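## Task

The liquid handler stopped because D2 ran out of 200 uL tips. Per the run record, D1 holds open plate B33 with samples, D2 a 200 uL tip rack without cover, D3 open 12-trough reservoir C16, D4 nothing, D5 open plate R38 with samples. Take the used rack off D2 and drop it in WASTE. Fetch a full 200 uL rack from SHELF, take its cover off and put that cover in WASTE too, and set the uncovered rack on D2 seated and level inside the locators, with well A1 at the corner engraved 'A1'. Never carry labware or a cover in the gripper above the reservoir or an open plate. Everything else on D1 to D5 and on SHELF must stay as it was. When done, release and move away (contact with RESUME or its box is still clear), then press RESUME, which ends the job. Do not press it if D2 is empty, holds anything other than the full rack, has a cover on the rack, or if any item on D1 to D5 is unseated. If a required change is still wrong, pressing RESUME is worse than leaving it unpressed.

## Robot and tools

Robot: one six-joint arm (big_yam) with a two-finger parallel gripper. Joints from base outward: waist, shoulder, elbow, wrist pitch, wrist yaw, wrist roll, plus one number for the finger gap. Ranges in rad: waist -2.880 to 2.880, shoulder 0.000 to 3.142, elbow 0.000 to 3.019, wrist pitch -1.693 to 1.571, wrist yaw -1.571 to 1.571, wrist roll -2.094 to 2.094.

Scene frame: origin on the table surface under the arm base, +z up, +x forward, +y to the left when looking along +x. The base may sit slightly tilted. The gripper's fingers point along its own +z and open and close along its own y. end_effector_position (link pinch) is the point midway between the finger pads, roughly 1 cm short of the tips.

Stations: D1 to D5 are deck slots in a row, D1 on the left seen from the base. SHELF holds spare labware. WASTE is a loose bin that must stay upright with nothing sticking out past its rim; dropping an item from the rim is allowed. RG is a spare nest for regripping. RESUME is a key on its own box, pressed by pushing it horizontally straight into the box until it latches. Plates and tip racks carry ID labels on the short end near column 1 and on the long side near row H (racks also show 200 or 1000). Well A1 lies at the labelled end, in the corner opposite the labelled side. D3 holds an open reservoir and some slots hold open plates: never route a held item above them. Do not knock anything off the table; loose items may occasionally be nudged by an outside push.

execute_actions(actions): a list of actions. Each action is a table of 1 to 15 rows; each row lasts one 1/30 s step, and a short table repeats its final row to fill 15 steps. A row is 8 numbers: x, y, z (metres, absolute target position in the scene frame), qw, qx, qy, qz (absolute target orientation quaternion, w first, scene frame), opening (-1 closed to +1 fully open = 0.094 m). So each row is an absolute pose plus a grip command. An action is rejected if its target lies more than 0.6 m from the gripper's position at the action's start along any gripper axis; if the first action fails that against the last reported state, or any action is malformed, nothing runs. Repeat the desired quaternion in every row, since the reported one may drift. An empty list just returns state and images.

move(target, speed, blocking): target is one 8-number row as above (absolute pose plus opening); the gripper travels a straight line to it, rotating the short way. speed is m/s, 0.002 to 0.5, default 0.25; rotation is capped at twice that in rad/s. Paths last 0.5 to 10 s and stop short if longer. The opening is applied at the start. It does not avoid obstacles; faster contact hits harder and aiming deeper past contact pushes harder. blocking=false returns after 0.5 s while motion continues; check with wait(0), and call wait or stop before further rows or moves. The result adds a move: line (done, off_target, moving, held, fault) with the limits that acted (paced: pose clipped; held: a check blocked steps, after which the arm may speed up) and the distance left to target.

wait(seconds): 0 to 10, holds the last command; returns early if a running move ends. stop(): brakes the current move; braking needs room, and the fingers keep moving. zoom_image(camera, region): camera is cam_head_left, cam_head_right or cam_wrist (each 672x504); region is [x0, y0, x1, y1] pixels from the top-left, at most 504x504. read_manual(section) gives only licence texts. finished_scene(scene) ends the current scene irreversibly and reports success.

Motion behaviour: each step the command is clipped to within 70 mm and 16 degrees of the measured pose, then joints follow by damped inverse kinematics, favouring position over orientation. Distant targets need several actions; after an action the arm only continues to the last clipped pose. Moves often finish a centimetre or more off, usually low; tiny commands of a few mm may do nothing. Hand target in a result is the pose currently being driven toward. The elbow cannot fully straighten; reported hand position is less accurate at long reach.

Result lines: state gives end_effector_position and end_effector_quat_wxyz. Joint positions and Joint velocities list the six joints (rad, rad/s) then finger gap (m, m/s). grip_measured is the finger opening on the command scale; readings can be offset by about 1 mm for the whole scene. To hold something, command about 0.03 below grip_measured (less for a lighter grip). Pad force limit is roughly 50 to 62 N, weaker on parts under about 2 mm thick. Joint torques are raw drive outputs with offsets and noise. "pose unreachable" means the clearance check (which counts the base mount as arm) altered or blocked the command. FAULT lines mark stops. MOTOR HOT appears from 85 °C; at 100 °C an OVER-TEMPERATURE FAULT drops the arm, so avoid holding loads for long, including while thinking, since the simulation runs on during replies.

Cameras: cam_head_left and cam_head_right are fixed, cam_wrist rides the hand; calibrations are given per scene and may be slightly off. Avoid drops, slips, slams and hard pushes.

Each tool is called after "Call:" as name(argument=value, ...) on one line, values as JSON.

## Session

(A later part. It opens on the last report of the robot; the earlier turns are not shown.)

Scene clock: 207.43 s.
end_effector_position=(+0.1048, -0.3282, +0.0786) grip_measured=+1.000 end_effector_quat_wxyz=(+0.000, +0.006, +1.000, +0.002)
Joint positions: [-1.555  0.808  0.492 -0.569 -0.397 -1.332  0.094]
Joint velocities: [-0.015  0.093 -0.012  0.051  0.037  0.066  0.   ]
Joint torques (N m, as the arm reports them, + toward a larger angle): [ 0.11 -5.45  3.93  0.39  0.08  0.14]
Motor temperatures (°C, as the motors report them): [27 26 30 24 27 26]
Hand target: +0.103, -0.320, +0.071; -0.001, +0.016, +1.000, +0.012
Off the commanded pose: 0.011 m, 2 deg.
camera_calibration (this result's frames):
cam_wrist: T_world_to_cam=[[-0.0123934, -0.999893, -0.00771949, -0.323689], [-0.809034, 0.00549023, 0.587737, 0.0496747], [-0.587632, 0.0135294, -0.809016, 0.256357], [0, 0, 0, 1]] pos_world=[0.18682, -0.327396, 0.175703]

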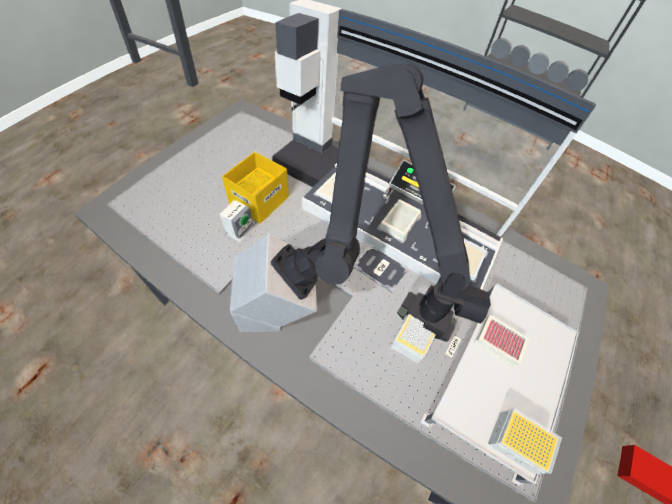

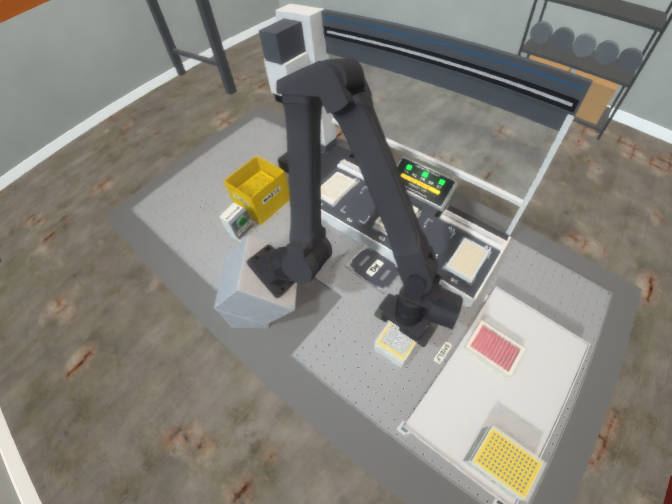

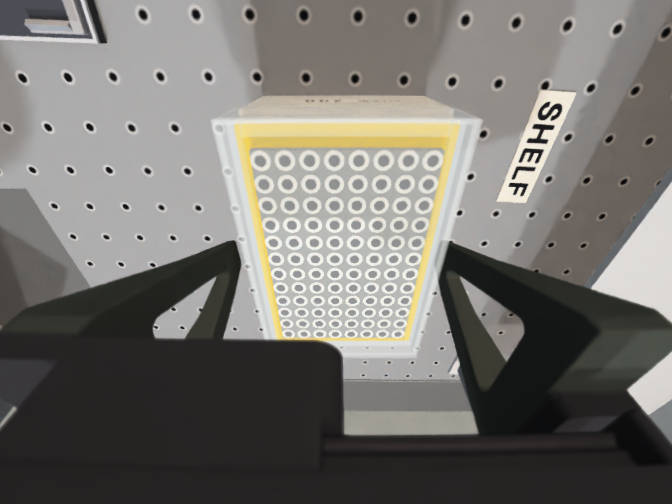

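Call:
execute_actions(actions=[[[0.103,-0.322,0.067,0,0.016,1,0.008,1],[0.103,-0.323,0.064,0,0.016,1,0.008,1],[0.103,-0.324,0.061,0,0.016,1,0.008,1],[0.103,-0.324,0.058,0,0.016,1,0.008,1],[0.103,-0.324,0.055,0,0.016,1,0.008,1],[0.103,-0.324,0.052,0,0.016,1,0.008,1],[0.103,-0.324,0.049,0,0.016,1,0.008,1],[0.103,-0.324,0.046,0,0.016,1,0.008,1],[0.103,-0.324,0.043,0,0.016,1,0.008,1],[0.103,-0.324,0.040,0,0.016,1,0.008,1],[0.103,-0.324,0.037,0,0.016,1,0.008,1],[0.103,-0.324,0.034,0,0.016,1,0.008,1],[0.103,-0.324,0.032,0,0.016,1,0.008,1]],[[0.103,-0.324,0.032,0,0.016,1,0.008,1],[0.103,-0.324,0.032,0,0.016,1,0.008,1],[0.103,-0.324,0.032,0,0.016,1,0.008,1],[0.103,-0.324,0.032,0,0.016,1,0.008,1],[0.103,-0.324,0.032,0,0.016,1,0.008,0.9],[0.103,-0.324,0.032,0,0.016,1,0.008,0.85],[0.103,-0.324,0.032,0,0.016,1,0.008,0.75]]])

Scene clock: 214.97 s.
end_effector_position=(+0.1037, -0.3318, +0.0387) grip_measured=+0.808 end_effector_quat_wxyz=(+0.000, +0.010, +1.000, -0.002)
Joint positions: [-1.498  0.95   0.476 -0.386 -0.359 -1.274  0.085]
Joint velocities: [-0.005 -0.005  0.002 -0.002  0.022 -0.081 -0.   ]
Joint torques (N m, as the arm reports them, + toward a larger angle): [-0.6  -6.37  2.98  0.54  0.08  0.13]
Motor temperatures (°C, as the motors report them): [27 26 30 24 27 26]
Hand target: +0.103, -0.324, +0.033; -0.001, +0.016, +1.000, +0.008
Off the commanded pose: 0.010 m, 1 deg.
camera_calibration (this result's frames):
cam_wrist: T_world_to_cam=[[-0.0206192, -0.999787, -0.000123845, -0.327042], [-0.80888, 0.0166092, 0.58774, 0.075912], [-0.587613, 0.0122189, -0.80905, 0.223035], [0, 0, 0, 1]] pos_world=[0.185718, -0.330959, 0.13579]

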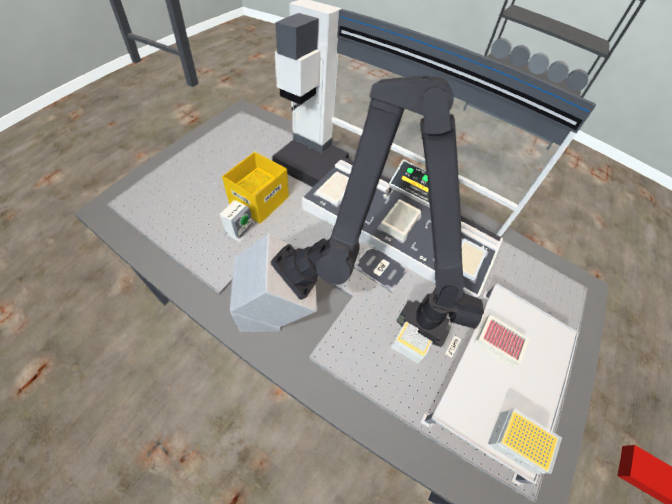

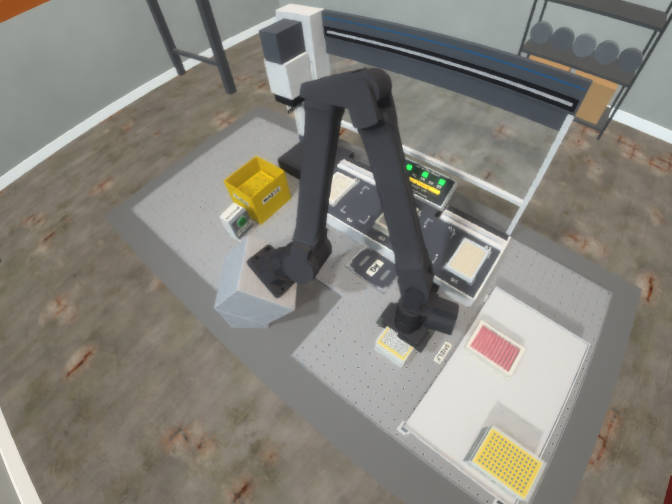

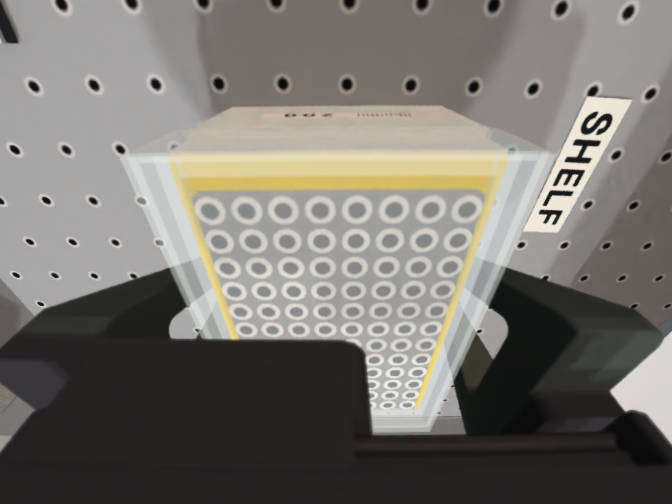

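Call:
move(target=[0.14,-0.335,0.12,0,0,1,0,0.75], speed=0.15)

Call:
move(target=[0.25,-0.25,0.135,0,0,1,0,0.75], speed=0.2)

Call:
move(target=[0.25,0.012,0.14,0,0,1,0,0.75], speed=0.2)

Scene clock: 221.60 s.
end_effector_position=(+0.1302, -0.3210, +0.1091) grip_measured=+0.808 end_effector_quat_wxyz=(-0.005, +0.012, +1.000, +0.013)
Joint positions: [-1.487  0.691  0.534 -0.733 -0.349 -1.274  0.085]
Joint velocities: [ 0.005 -0.015  0.007 -0.012 -0.007 -0.022 -0.   ]
Joint torques (N m, as the arm reports them, + toward a larger angle): [ 0.32 -7.04  8.55 -0.39  0.09 -0.08]
Motor temperatures (°C, as the motors report them): [27 26 30 24 27 26]
Hand target: +0.141, -0.336, +0.119; +0.000, -0.000, +1.000, -0.000
Off the commanded pose: 0.020 m, 2 deg.
move: off_target
camera_calibration (this result's frames):
cam_wrist: T_world_to_cam=[[-0.0237972, -0.999276, -0.0296852, -0.311892], [-0.802578, 0.00139161, 0.596545, 0.0490748], [-0.596072, 0.0380208, -0.80203, 0.304068], [0, 0, 0, 1]] pos_world=[0.21321, -0.323295, 0.205338]

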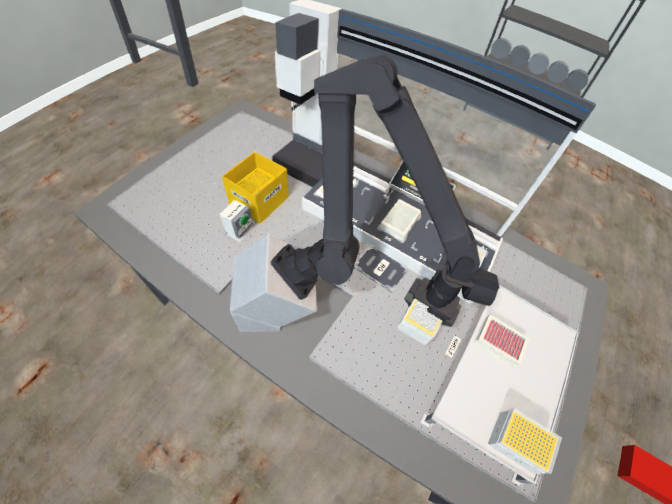

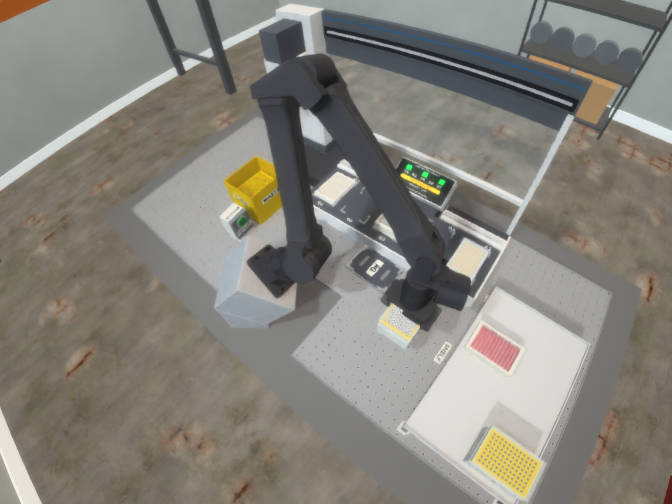

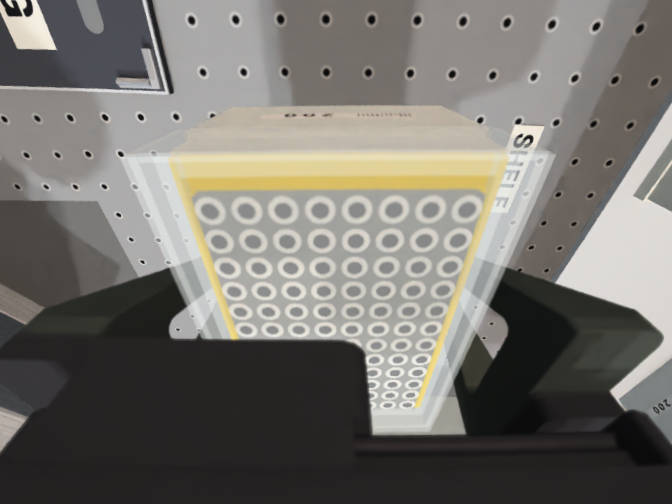

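Scene clock: 222.97 s.
end_effector_position=(+0.2433, -0.2437, +0.1279) grip_measured=+0.808 end_effector_quat_wxyz=(-0.007, -0.012, +1.000, +0.004)
Joint positions: [-0.718  0.558  0.534 -0.801  0.183 -0.743  0.085]
Joint velocities: [ 0.015 -0.015  0.002 -0.007 -0.037  0.037 -0.001]
Joint torques (N m, as the arm reports them, + toward a larger angle): [ 0.51 -5.09  8.55 -0.3   0.12  0.12]
Motor temperatures (°C, as the motors report them): [27 26 30 24 27 26]
Hand target: +0.251, -0.251, +0.133; -0.005, -0.004, +1.000, +0.000
Off the commanded pose: 0.012 m, 2 deg.
move: off_target
camera_calibration (this result's frames):
cam_wrist: T_world_to_cam=[[0.0240483, -0.99965, -0.0110533, -0.245473], [-0.79977, -0.0258714, 0.599748, 0.120826], [-0.599824, -0.00558281, -0.800112, 0.373702], [0, 0, 0, 1]] pos_world=[0.326692, -0.240175, 0.223825]

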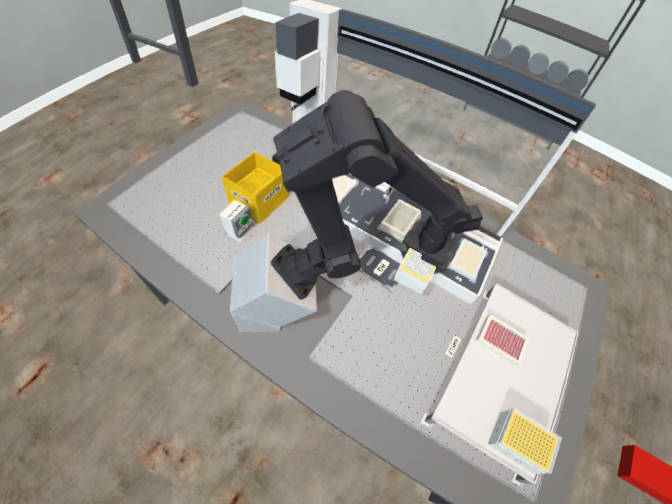

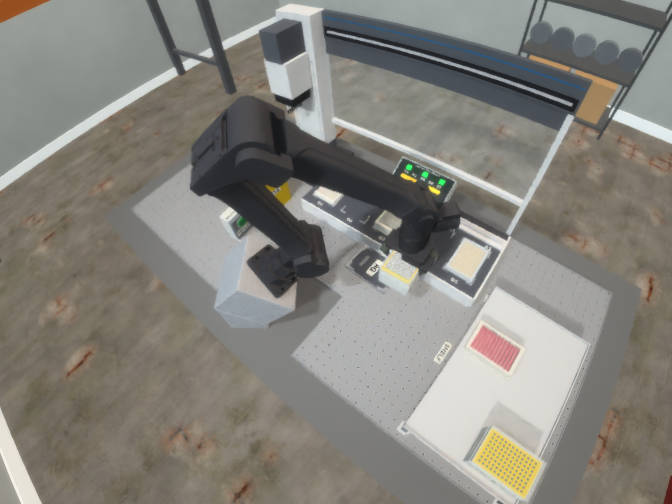

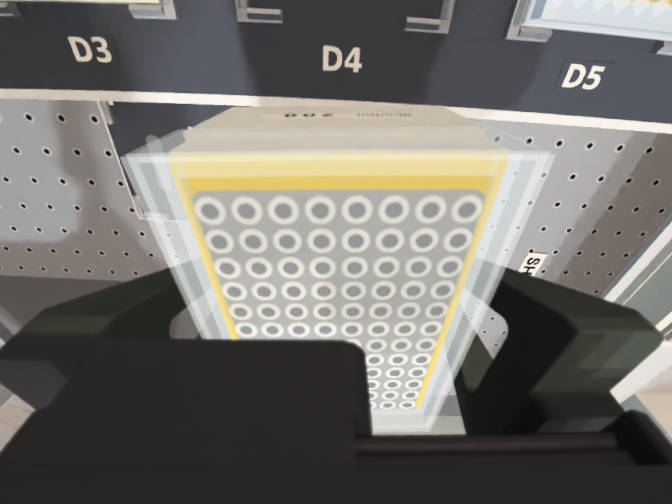

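Scene clock: 224.97 s.
end_effector_position=(+0.2318, +0.0055, +0.1318) grip_measured=+0.808 end_effector_quat_wxyz=(-0.015, -0.020, +1.000, -0.013)
Joint positions: [ 0.527  1.048  0.383 -0.893  0.782  0.568  0.085]
Joint velocities: [-0.005 -0.005 -0.007 -0.017  0.037  0.022  0.   ]
Joint torques (N m, as the arm reports them, + toward a larger angle): [ 3.62 -1.04  7.76 -0.35  0.29  0.13]
Motor temperatures (°C, as the motors report them): [27 26 30 24 27 26]
Hand target: +0.249, +0.008, +0.140; -0.005, -0.004, +1.000, -0.008
Off the commanded pose: 0.021 m, 3 deg.
move: off_target
camera_calibration (this result's frames):
cam_wrist: T_world_to_cam=[[0.039475, -0.998975, 0.0221575, -0.00404409], [-0.790124, -0.0176325, 0.612694, 0.111768], [-0.611675, -0.0416932, -0.79001, 0.372836], [0, 0, 0, 1]] pos_world=[0.316525, 0.0134756, 0.226154]

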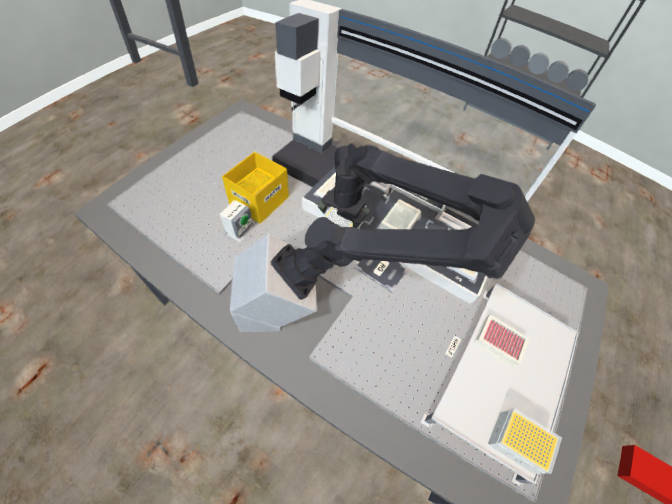

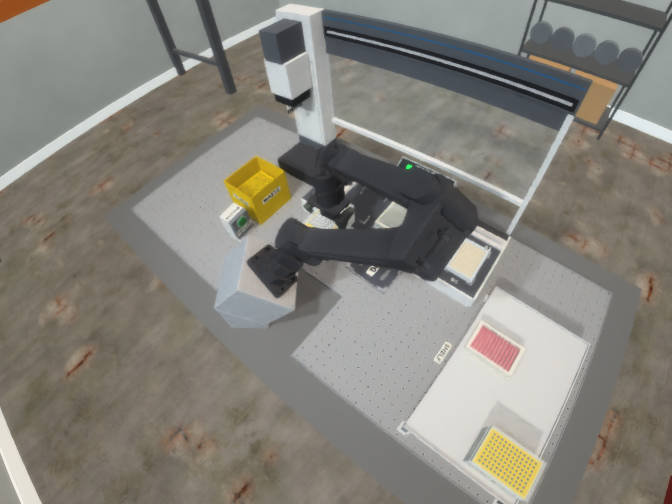

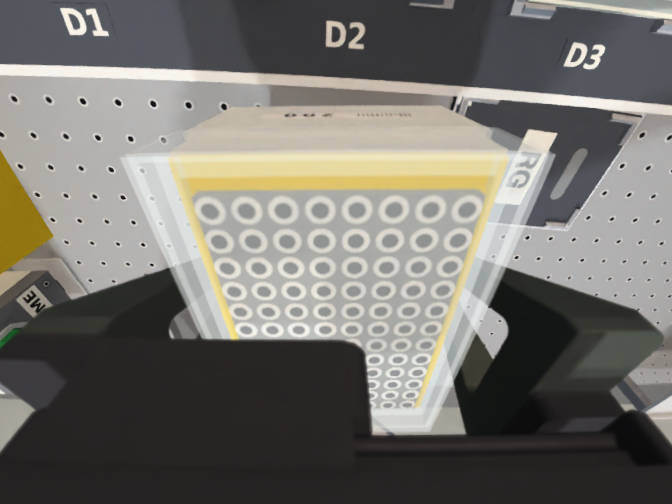

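Call:
move(target=[0.415,0.008,0.165,0,0,1,0,0.75], speed=0.2)

Call:
move(target=[0.396,0.006,0.099,-0.011,0,1,-0.004,0.75], speed=0.08)

Scene clock: 229.00 s.
end_effector_position=(+0.4051, +0.0116, +0.1621) grip_measured=+0.808 end_effector_quat_wxyz=(+0.003, +0.001, +1.000, +0.003)
Joint positions: [ 0.398  1.259  0.819 -0.927  0.757  0.384  0.085]
Joint velocities: [-0.005  0.015 -0.002  0.002 -0.051 -0.081 -0.001]
Joint torques (N m, as the arm reports them, + toward a larger angle): [ 4.93 -5.39  7.99 -0.26 -0.03 -0.15]
Motor temperatures (°C, as the motors report them): [27 26 30 24 27 26]
Hand target: +0.416, +0.009, +0.162; +0.001, +0.000, +1.000, +0.002
Off the commanded pose: 0.011 m, 1 deg.
move: off_target
camera_calibration (this result's frames):
cam_wrist: T_world_to_cam=[[-0.00165547, -0.999953, -0.00956915, 0.0163849], [-0.812782, -0.0042292, 0.582553, 0.244128], [-0.582566, 0.00874203, -0.812737, 0.494327], [0, 0, 0, 1]] pos_world=[0.486428, 0.0130952, 0.259697]

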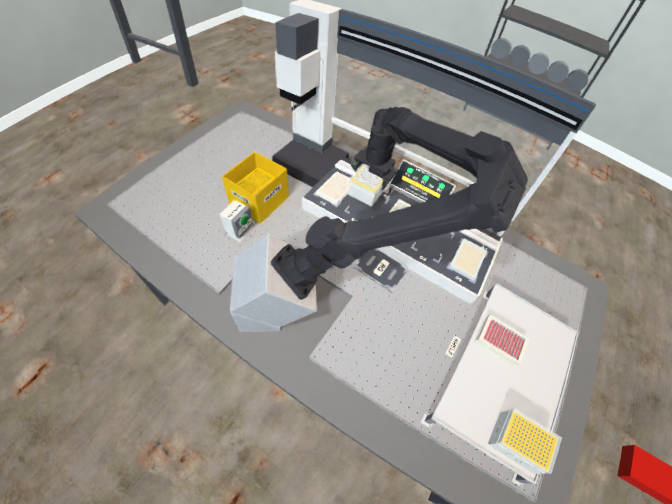

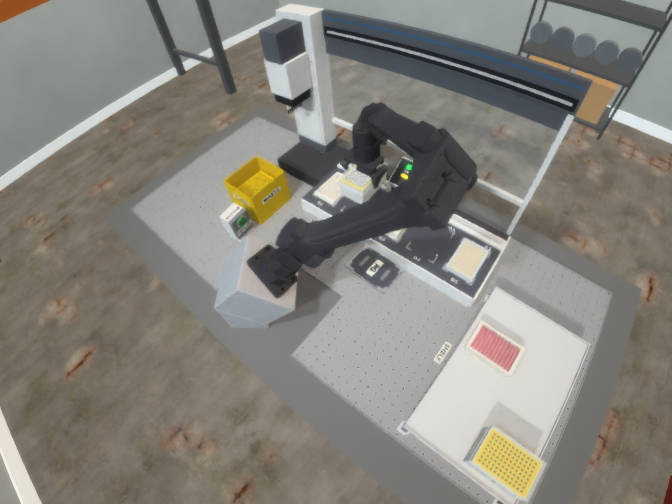

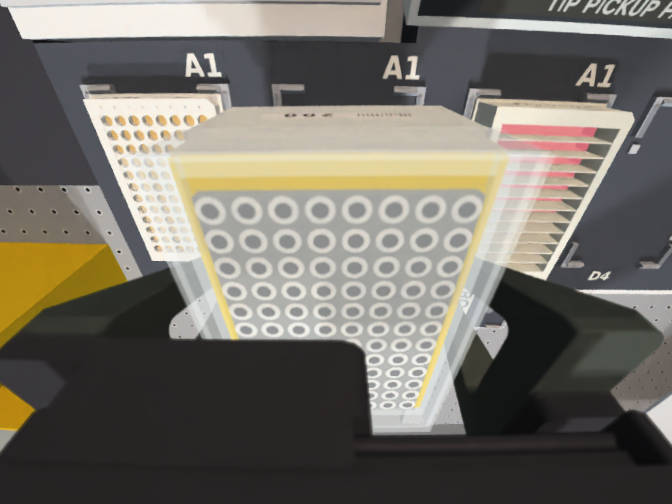

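Scene clock: 230.13 s.
end_effector_position=(+0.4012, +0.0048, +0.1083) grip_measured=+0.808 end_effector_quat_wxyz=(-0.001, +0.010, +1.000, -0.000)
Joint positions: [ 0.279  1.312  0.753 -0.716  0.731  0.255  0.085]
Joint velocities: [-0.005  0.005 -0.007  0.007  0.037 -0.022  0.   ]
Joint torques (N m, as the arm reports them, + toward a larger angle): [ 5.67 -6.4   4.1   0.46 -0.02 -0.15]
Motor temperatures (°C, as the motors report them): [27 26 30 24 27 26]
Hand target: +0.394, +0.005, +0.100; -0.011, +0.000, +1.000, -0.003
Off the commanded pose: 0.011 m, 2 deg.
move: off_target
camera_calibration (this result's frames):
cam_wrist: T_world_to_cam=[[-0.0199997, -0.999797, -0.00263848, 0.0156942], [-0.807171, 0.014589, 0.590138, 0.269105], [-0.589979, 0.0139323, -0.807298, 0.450794], [0, 0, 0, 1]] pos_world=[0.483487, 0.00548442, 0.205157]

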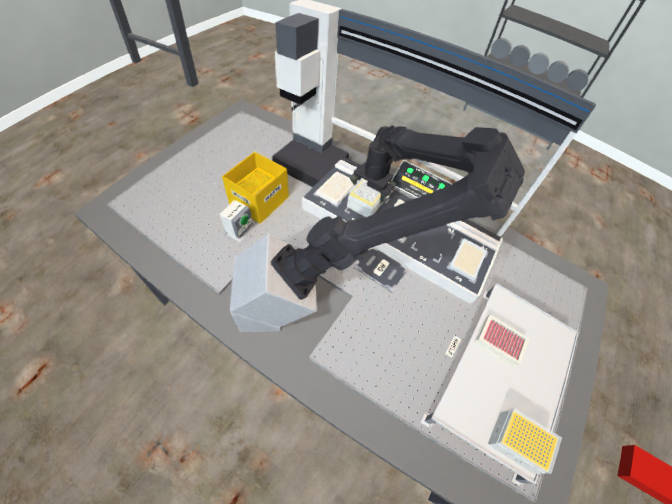

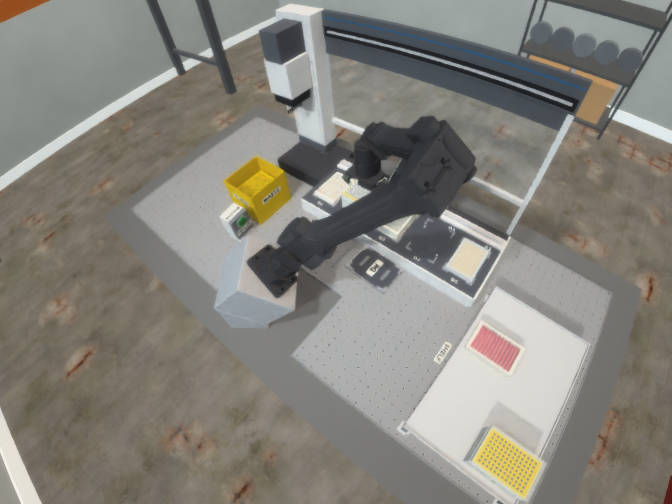

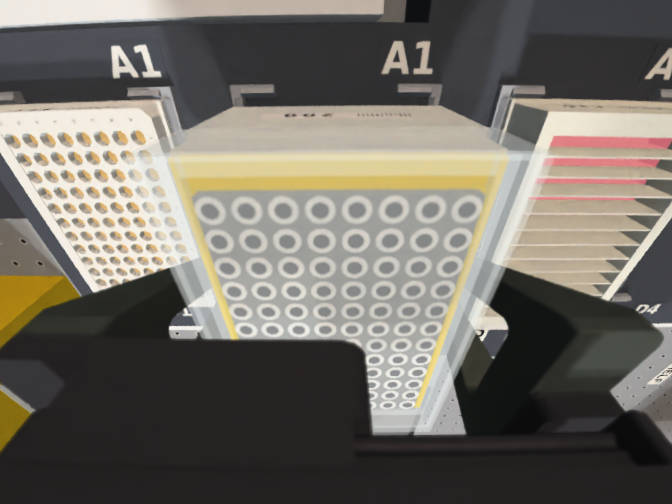

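Call:
execute_actions(actions=[[[0.397,0.007,0.098,-0.011,-0.003,1,-0.004,0.75],[0.397,0.007,0.0965,-0.011,-0.003,1,-0.004,0.75],[0.397,0.007,0.095,-0.011,-0.003,1,-0.004,0.75],[0.397,0.007,0.0935,-0.011,-0.003,1,-0.004,0.75],[0.397,0.007,0.092,-0.011,-0.003,1,-0.004,0.75],[0.397,0.007,0.0905,-0.011,-0.003,1,-0.004,0.75],[0.397,0.007,0.089,-0.011,-0.003,1,-0.004,0.75]]])

Call:
zoom_image(camera="cam_wrist", region=[200, 60, 480, 160])

Scene clock: 235.73 s.
end_effector_position=(+0.4044, +0.0065, +0.0991) grip_measured=+0.808 end_effector_quat_wxyz=(+0.000, +0.006, +1.000, -0.001)
Joint positions: [ 0.263  1.335  0.753 -0.676  0.727  0.225  0.085]
Joint velocities: [-0.024 -0.024 -0.012  0.012  0.037 -0.007  0.001]
Joint torques (N m, as the arm reports them, + toward a larger angle): [ 5.5  -6.96  3.83  0.46 -0.04 -0.18]
Motor temperatures (°C, as the motors report them): [28 26 30 24 27 26]
Hand target: +0.396, +0.007, +0.090; -0.011, -0.003, +1.000, -0.004
Off the commanded pose: 0.012 m, 2 deg.
camera_calibration (this result's frames):
cam_wrist: T_world_to_cam=[[-0.0129278, -0.999914, -0.00204934, 0.0145004], [-0.808895, 0.00925324, 0.58788, 0.278097], [-0.587811, 0.00925769, -0.808945, 0.444528], [0, 0, 0, 1]] pos_world=[0.486437, 0.00781055, 0.196141]

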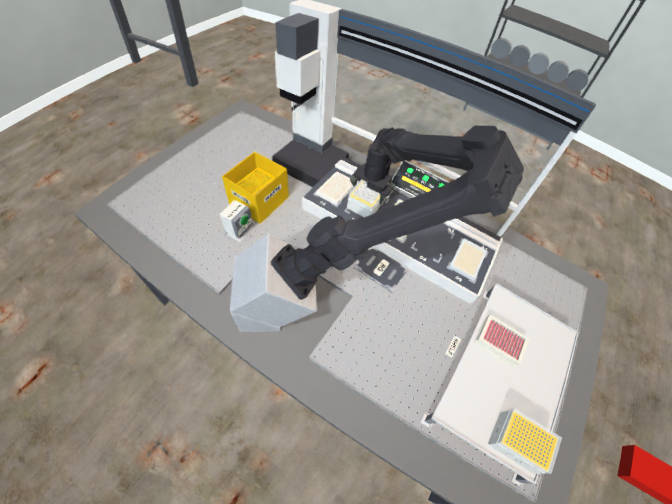

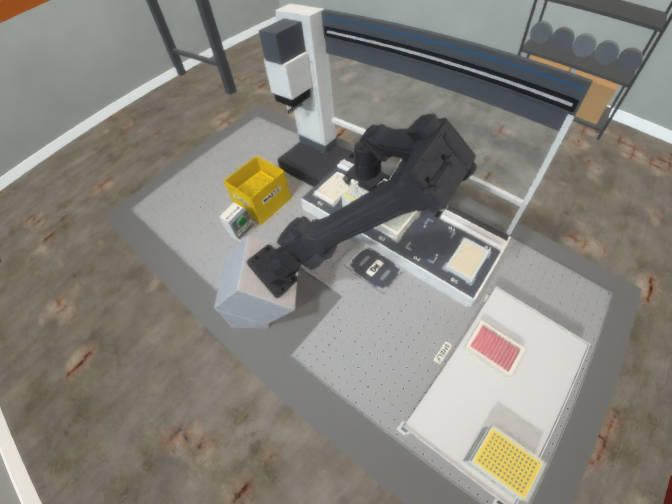

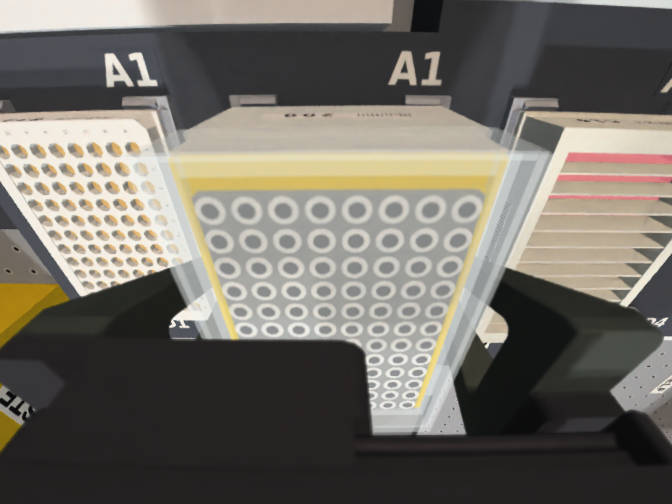

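Region (200, 60, 480, 160) of cam_wrist's 672x504 image, scaled by 1.800, with more detail than that image has; it fills the top 180 rows of this view, and the rest is white.

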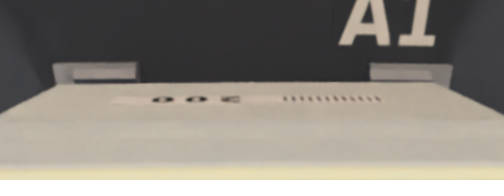

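Slightly too far in x and y; correct while descending.

Call:
execute_actions(actions=[[[0.3955,0.006,0.089,-0.011,-0.003,1,-0.004,0.75],[0.3945,0.006,0.088,-0.011,-0.003,1,-0.004,0.75],[0.3945,0.006,0.087,-0.011,-0.003,1,-0.004,0.75],[0.3945,0.006,0.086,-0.011,-0.003,1,-0.004,0.75],[0.3945,0.006,0.085,-0.011,-0.003,1,-0.004,0.75],[0.3945,0.006,0.084,-0.011,-0.003,1,-0.004,0.75],[0.3945,0.006,0.083,-0.011,-0.003,1,-0.004,0.75],[0.3945,0.006,0.082,-0.011,-0.003,1,-0.004,0.75]]])

Call:
zoom_image(camera="cam_wrist", region=[200, 60, 480, 160])

Scene clock: 240.97 s.
end_effector_position=(+0.4025, +0.0053, +0.0928) grip_measured=+0.808 end_effector_quat_wxyz=(+0.001, +0.007, +1.000, -0.001)
Joint positions: [ 0.249  1.339  0.741 -0.646  0.723  0.207  0.085]
Joint velocities: [-0.015 -0.005  0.002 -0.002 -0.051 -0.037  0.   ]
Joint torques (N m, as the arm reports them, + toward a larger angle): [ 5.26 -6.96  3.77  0.43 -0.04 -0.13]
Motor temperatures (°C, as the motors report them): [28 26 30 24 27 26]
Hand target: +0.394, +0.006, +0.083; -0.011, -0.003, +1.000, -0.004
Off the commanded pose: 0.013 m, 2 deg.
camera_calibration (this result's frames):
cam_wrist: T_world_to_cam=[[-0.0133485, -0.999909, -0.00197386, 0.0134149], [-0.81005, 0.00965656, 0.586281, 0.280825], [-0.586209, 0.00942488, -0.810105, 0.437781], [0, 0, 0, 1]] pos_world=[0.484292, 0.00657582, 0.190033]

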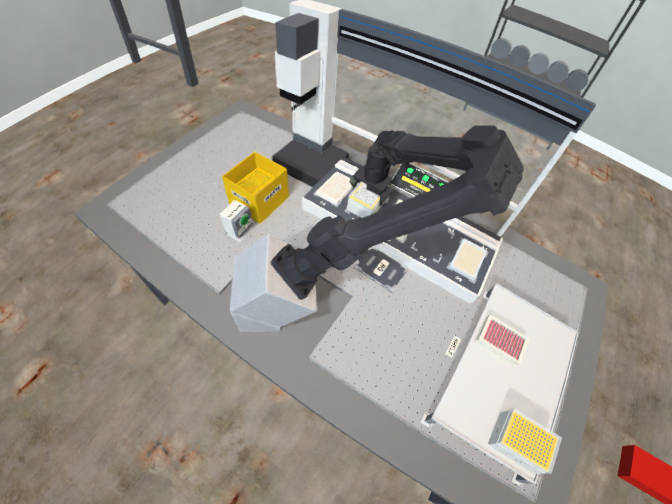

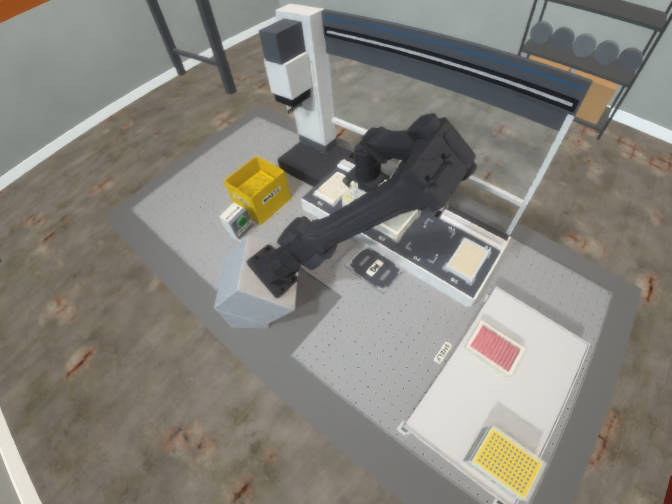

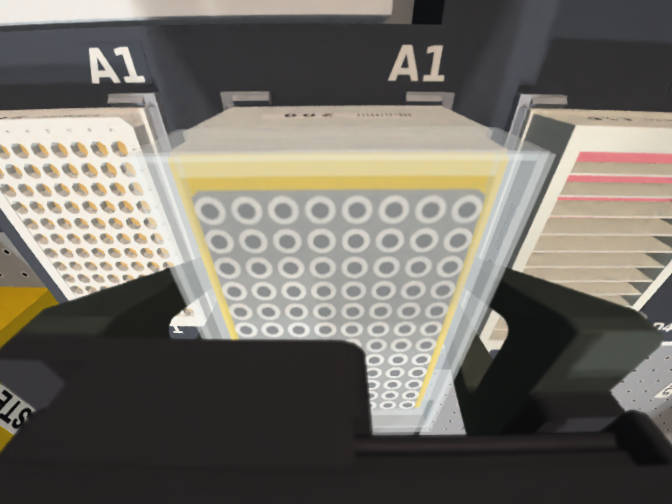

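Region (200, 60, 480, 160) of cam_wrist's 672x504 image, scaled by 1.800, with more detail than that image has; it fills the top 180 rows of this view, and the rest is white.

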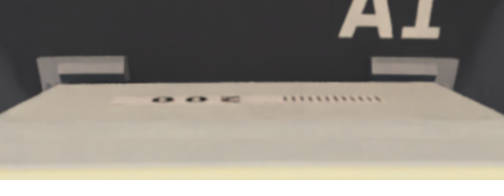

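Call:
execute_actions(actions=[[[0.3945,0.006,0.081,-0.011,-0.003,1,-0.004,0.75],[0.3945,0.006,0.080,-0.011,-0.003,1,-0.004,0.75],[0.3945,0.006,0.079,-0.011,-0.003,1,-0.004,0.75],[0.3945,0.006,0.078,-0.011,-0.003,1,-0.004,0.75],[0.3945,0.006,0.077,-0.011,-0.003,1,-0.004,0.75],[0.3945,0.006,0.076,-0.011,-0.003,1,-0.004,0.75],[0.3945,0.006,0.075,-0.011,-0.003,1,-0.004,0.75]],[[0.397,0.006,0.080,-0.011,-0.003,1,-0.004,1]]])

Call:
move(target=[0.418,0.003,0.138,0.012,0.025,1,0.005,1], speed=0.1)

Scene clock: 248.83 s.
end_effector_position=(+0.4037, +0.0060, +0.0896) grip_measured=+1.000 end_effector_quat_wxyz=(+0.004, +0.008, +1.000, +0.000)
Joint positions: [ 0.244  1.345  0.738 -0.625  0.721  0.198  0.094]
Joint velocities: [-0.005  0.015 -0.042  0.017 -0.007  0.007  0.   ]
Joint torques (N m, as the arm reports them, + toward a larger angle): [ 5.41 -6.45  4.32 -0.09  0.   -0.15]
Motor temperatures (°C, as the motors report them): [28 26 30 24 27 26]
Hand target: +0.397, +0.006, +0.081; -0.011, -0.003, +1.000, -0.004
Off the commanded pose: 0.012 m, 2 deg.
camera_calibration (this result's frames):
cam_wrist: T_world_to_cam=[[-0.016404, -0.999859, -0.00369198, 0.0154957], [-0.813301, 0.0111952, 0.581735, 0.28537], [-0.581612, 0.0125455, -0.81337, 0.434361], [0, 0, 0, 1]] pos_world=[0.484975, 0.00684948, 0.187343]

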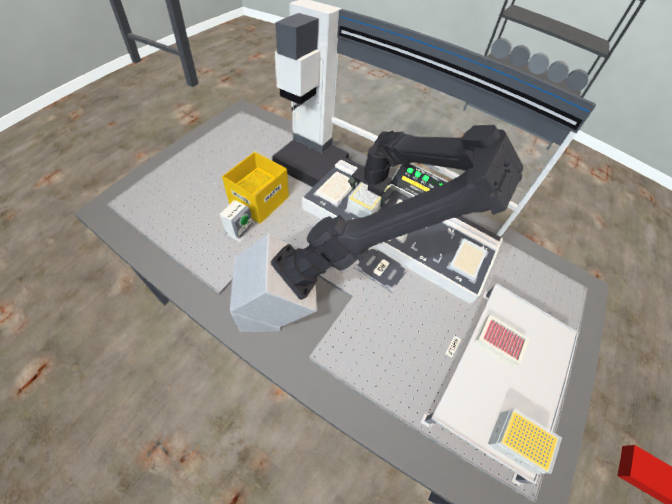

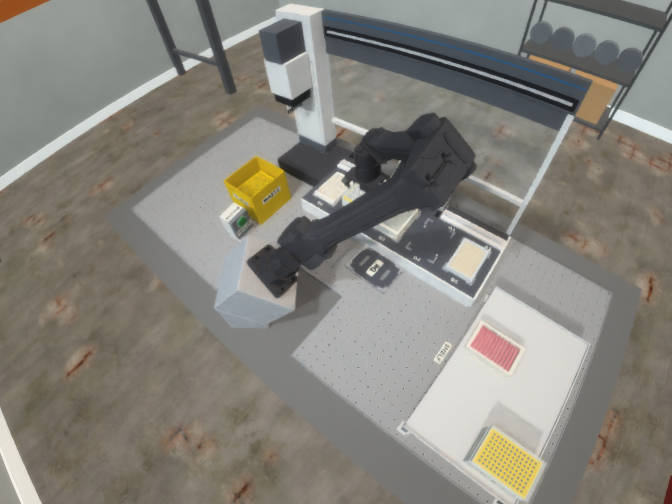

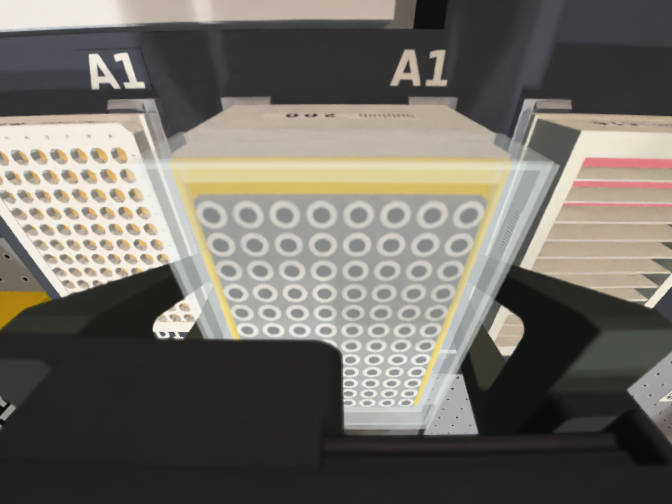

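Scene clock: 249.73 s.
end_effector_position=(+0.4040, +0.0046, +0.1283) grip_measured=+1.000 end_effector_quat_wxyz=(+0.000, +0.010, +1.000, +0.001)
Joint positions: [ 0.316  1.284  0.777 -0.795  0.738  0.298  0.094]
Joint velocities: [-0.015 -0.005  0.002  0.007 -0.081  0.051  0.   ]
Joint torques (N m, as the arm reports them, + toward a larger angle): [ 6.78 -7.92  7.44 -0.31  0.22  0.1 ]
Motor temperatures (°C, as the motors report them): [28 26 30 24 27 26]
Hand target: +0.419, +0.003, +0.138; +0.012, +0.025, +1.000, +0.005
Off the commanded pose: 0.017 m, 2 deg.
move: off_target
camera_calibration (this result's frames):
cam_wrist: T_world_to_cam=[[-0.0198463, -0.999783, -0.00638821, 0.0160322], [-0.80921, 0.0123101, 0.58739, 0.260797], [-0.587184, 0.0168269, -0.809278, 0.467685], [0, 0, 0, 1]] pos_world=[0.485975, 0.00494853, 0.2254]

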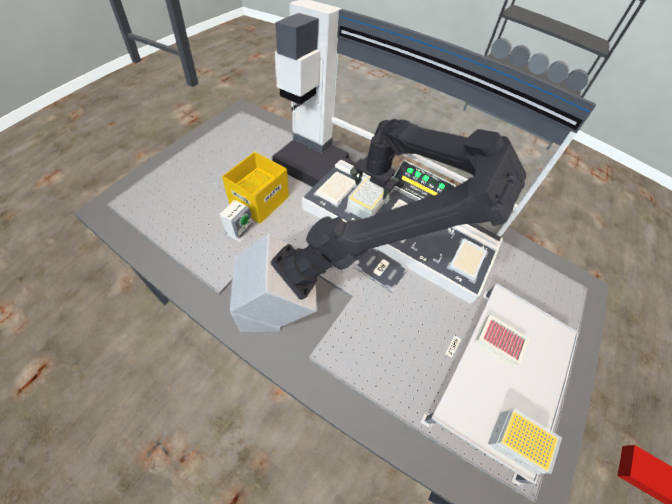

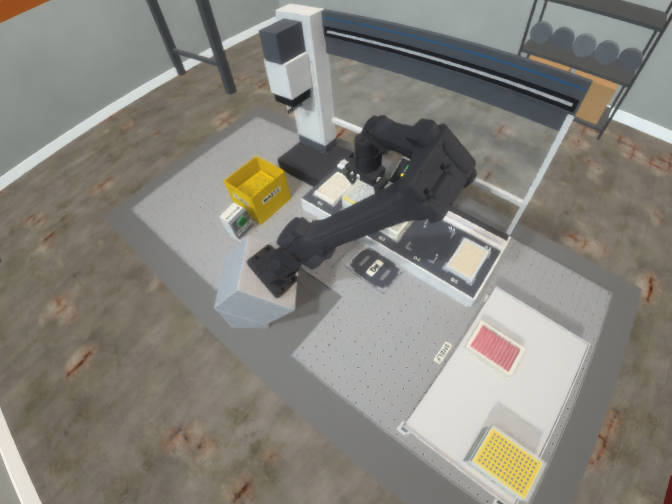

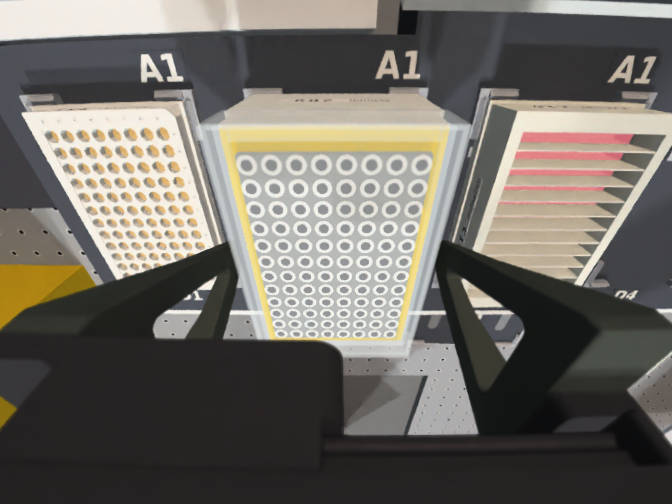

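Call:
zoom_image(camera="cam_head_left", region=[330, 150, 470, 240])

Call:
zoom_image(camera="cam_wrist", region=[150, 60, 530, 160])

Region (330, 150, 470, 240) of cam_head_left's 672x504 image, scaled by 3.600, with more detail than that image has; it fills the top 324 rows of this view, and the rest is white.

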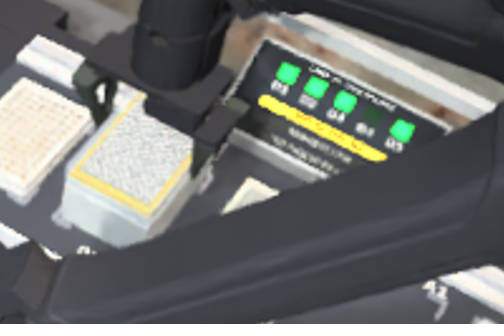

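Region (150, 60, 530, 160) of cam_wrist's 672x504 image, scaled by 1.326, with more detail than that image has; it fills the top 133 rows of this view, and the rest is white.

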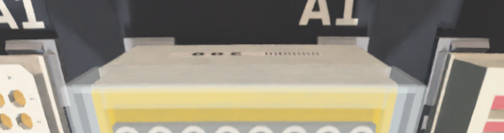

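Call:
execute_actions(actions=[[[0.418,0.003,0.138,0.012,0.025,1,0.005,0.75]],[[0.414,0.004,0.135,0.01,0.02,1,0.004,0.75],[0.41,0.004,0.132,0.008,0.018,1,0.003,0.75],[0.406,0.005,0.130,0.005,0.015,1,0.002,0.75],[0.403,0.005,0.128,0.002,0.012,1,0.001,0.75],[0.400,0.005,0.127,0,0.01,1,0,0.75],[0.398,0.005,0.126,0,0.01,1,0,0.75],[0.396,0.005,0.125,0,0.01,1,0,0.75]]])

Call:
zoom_image(camera="cam_wrist", region=[150, 60, 530, 160])

Scene clock: 259.53 s.
end_effector_position=(+0.4033, +0.0045, +0.1278) grip_measured=+0.827 end_effector_quat_wxyz=(+0.001, +0.013, +1.000, +0.001)
Joint positions: [ 0.316  1.283  0.773 -0.79   0.74   0.303  0.086]
Joint velocities: [-0.015  0.005  0.002 -0.017 -0.037  0.037  0.001]
Joint torques (N m, as the arm reports them, + toward a larger angle): [ 6.27 -8.07  3.76  0.47  0.15 -0.04]
Motor temperatures (°C, as the motors report them): [28 26 31 24 27 26]
Hand target: +0.396, +0.005, +0.125; -0.000, +0.010, +1.000, -0.000
Off the commanded pose: 0.008 m, 0 deg.
camera_calibration (this result's frames):
cam_wrist: T_world_to_cam=[[-0.0259592, -0.99965, -0.00507803, 0.018234], [-0.81037, 0.018069, 0.58564, 0.261187], [-0.585343, 0.0193179, -0.810555, 0.466294], [0, 0, 0, 1]] pos_world=[0.485074, 0.00450041, 0.225089]

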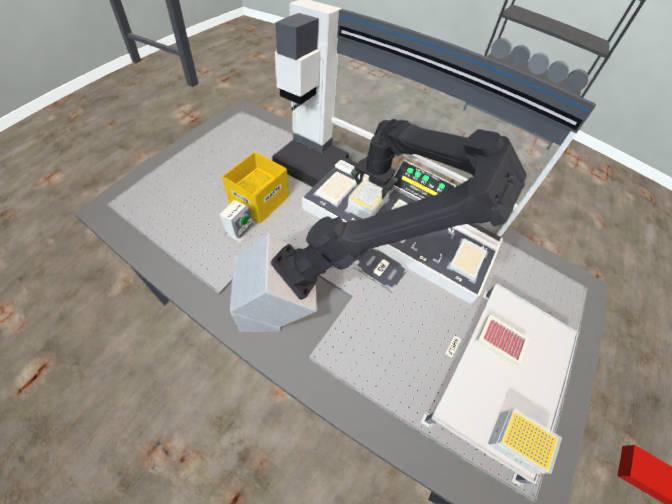

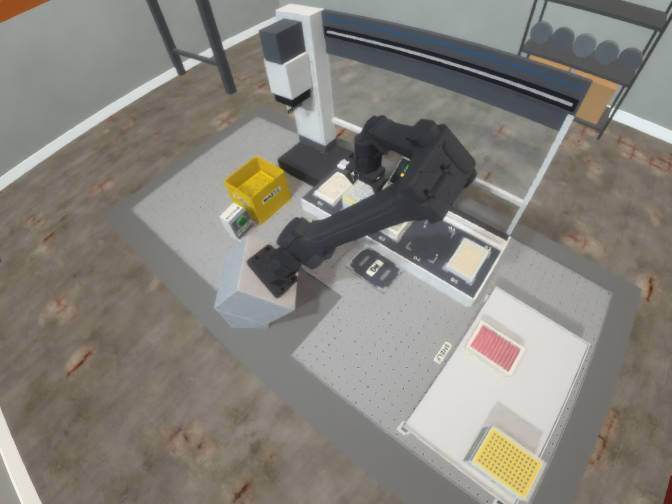

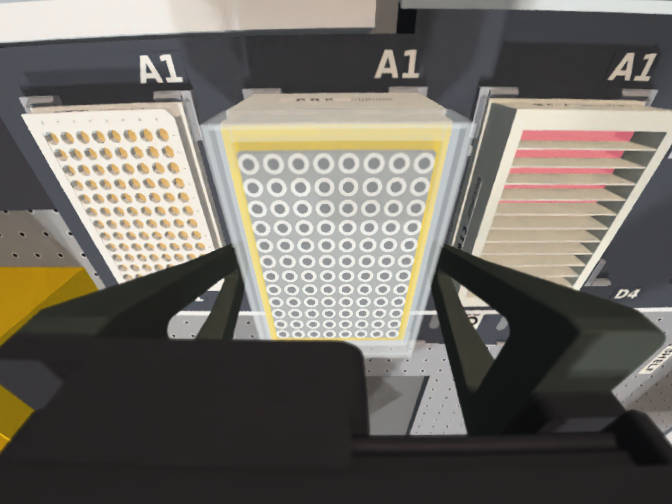

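Region (150, 60, 530, 160) of cam_wrist's 672x504 image, scaled by 1.326, with more detail than that image has; it fills the top 133 rows of this view, and the rest is white.

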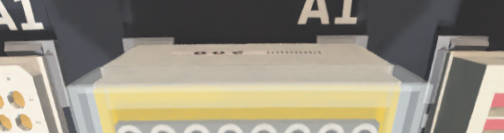

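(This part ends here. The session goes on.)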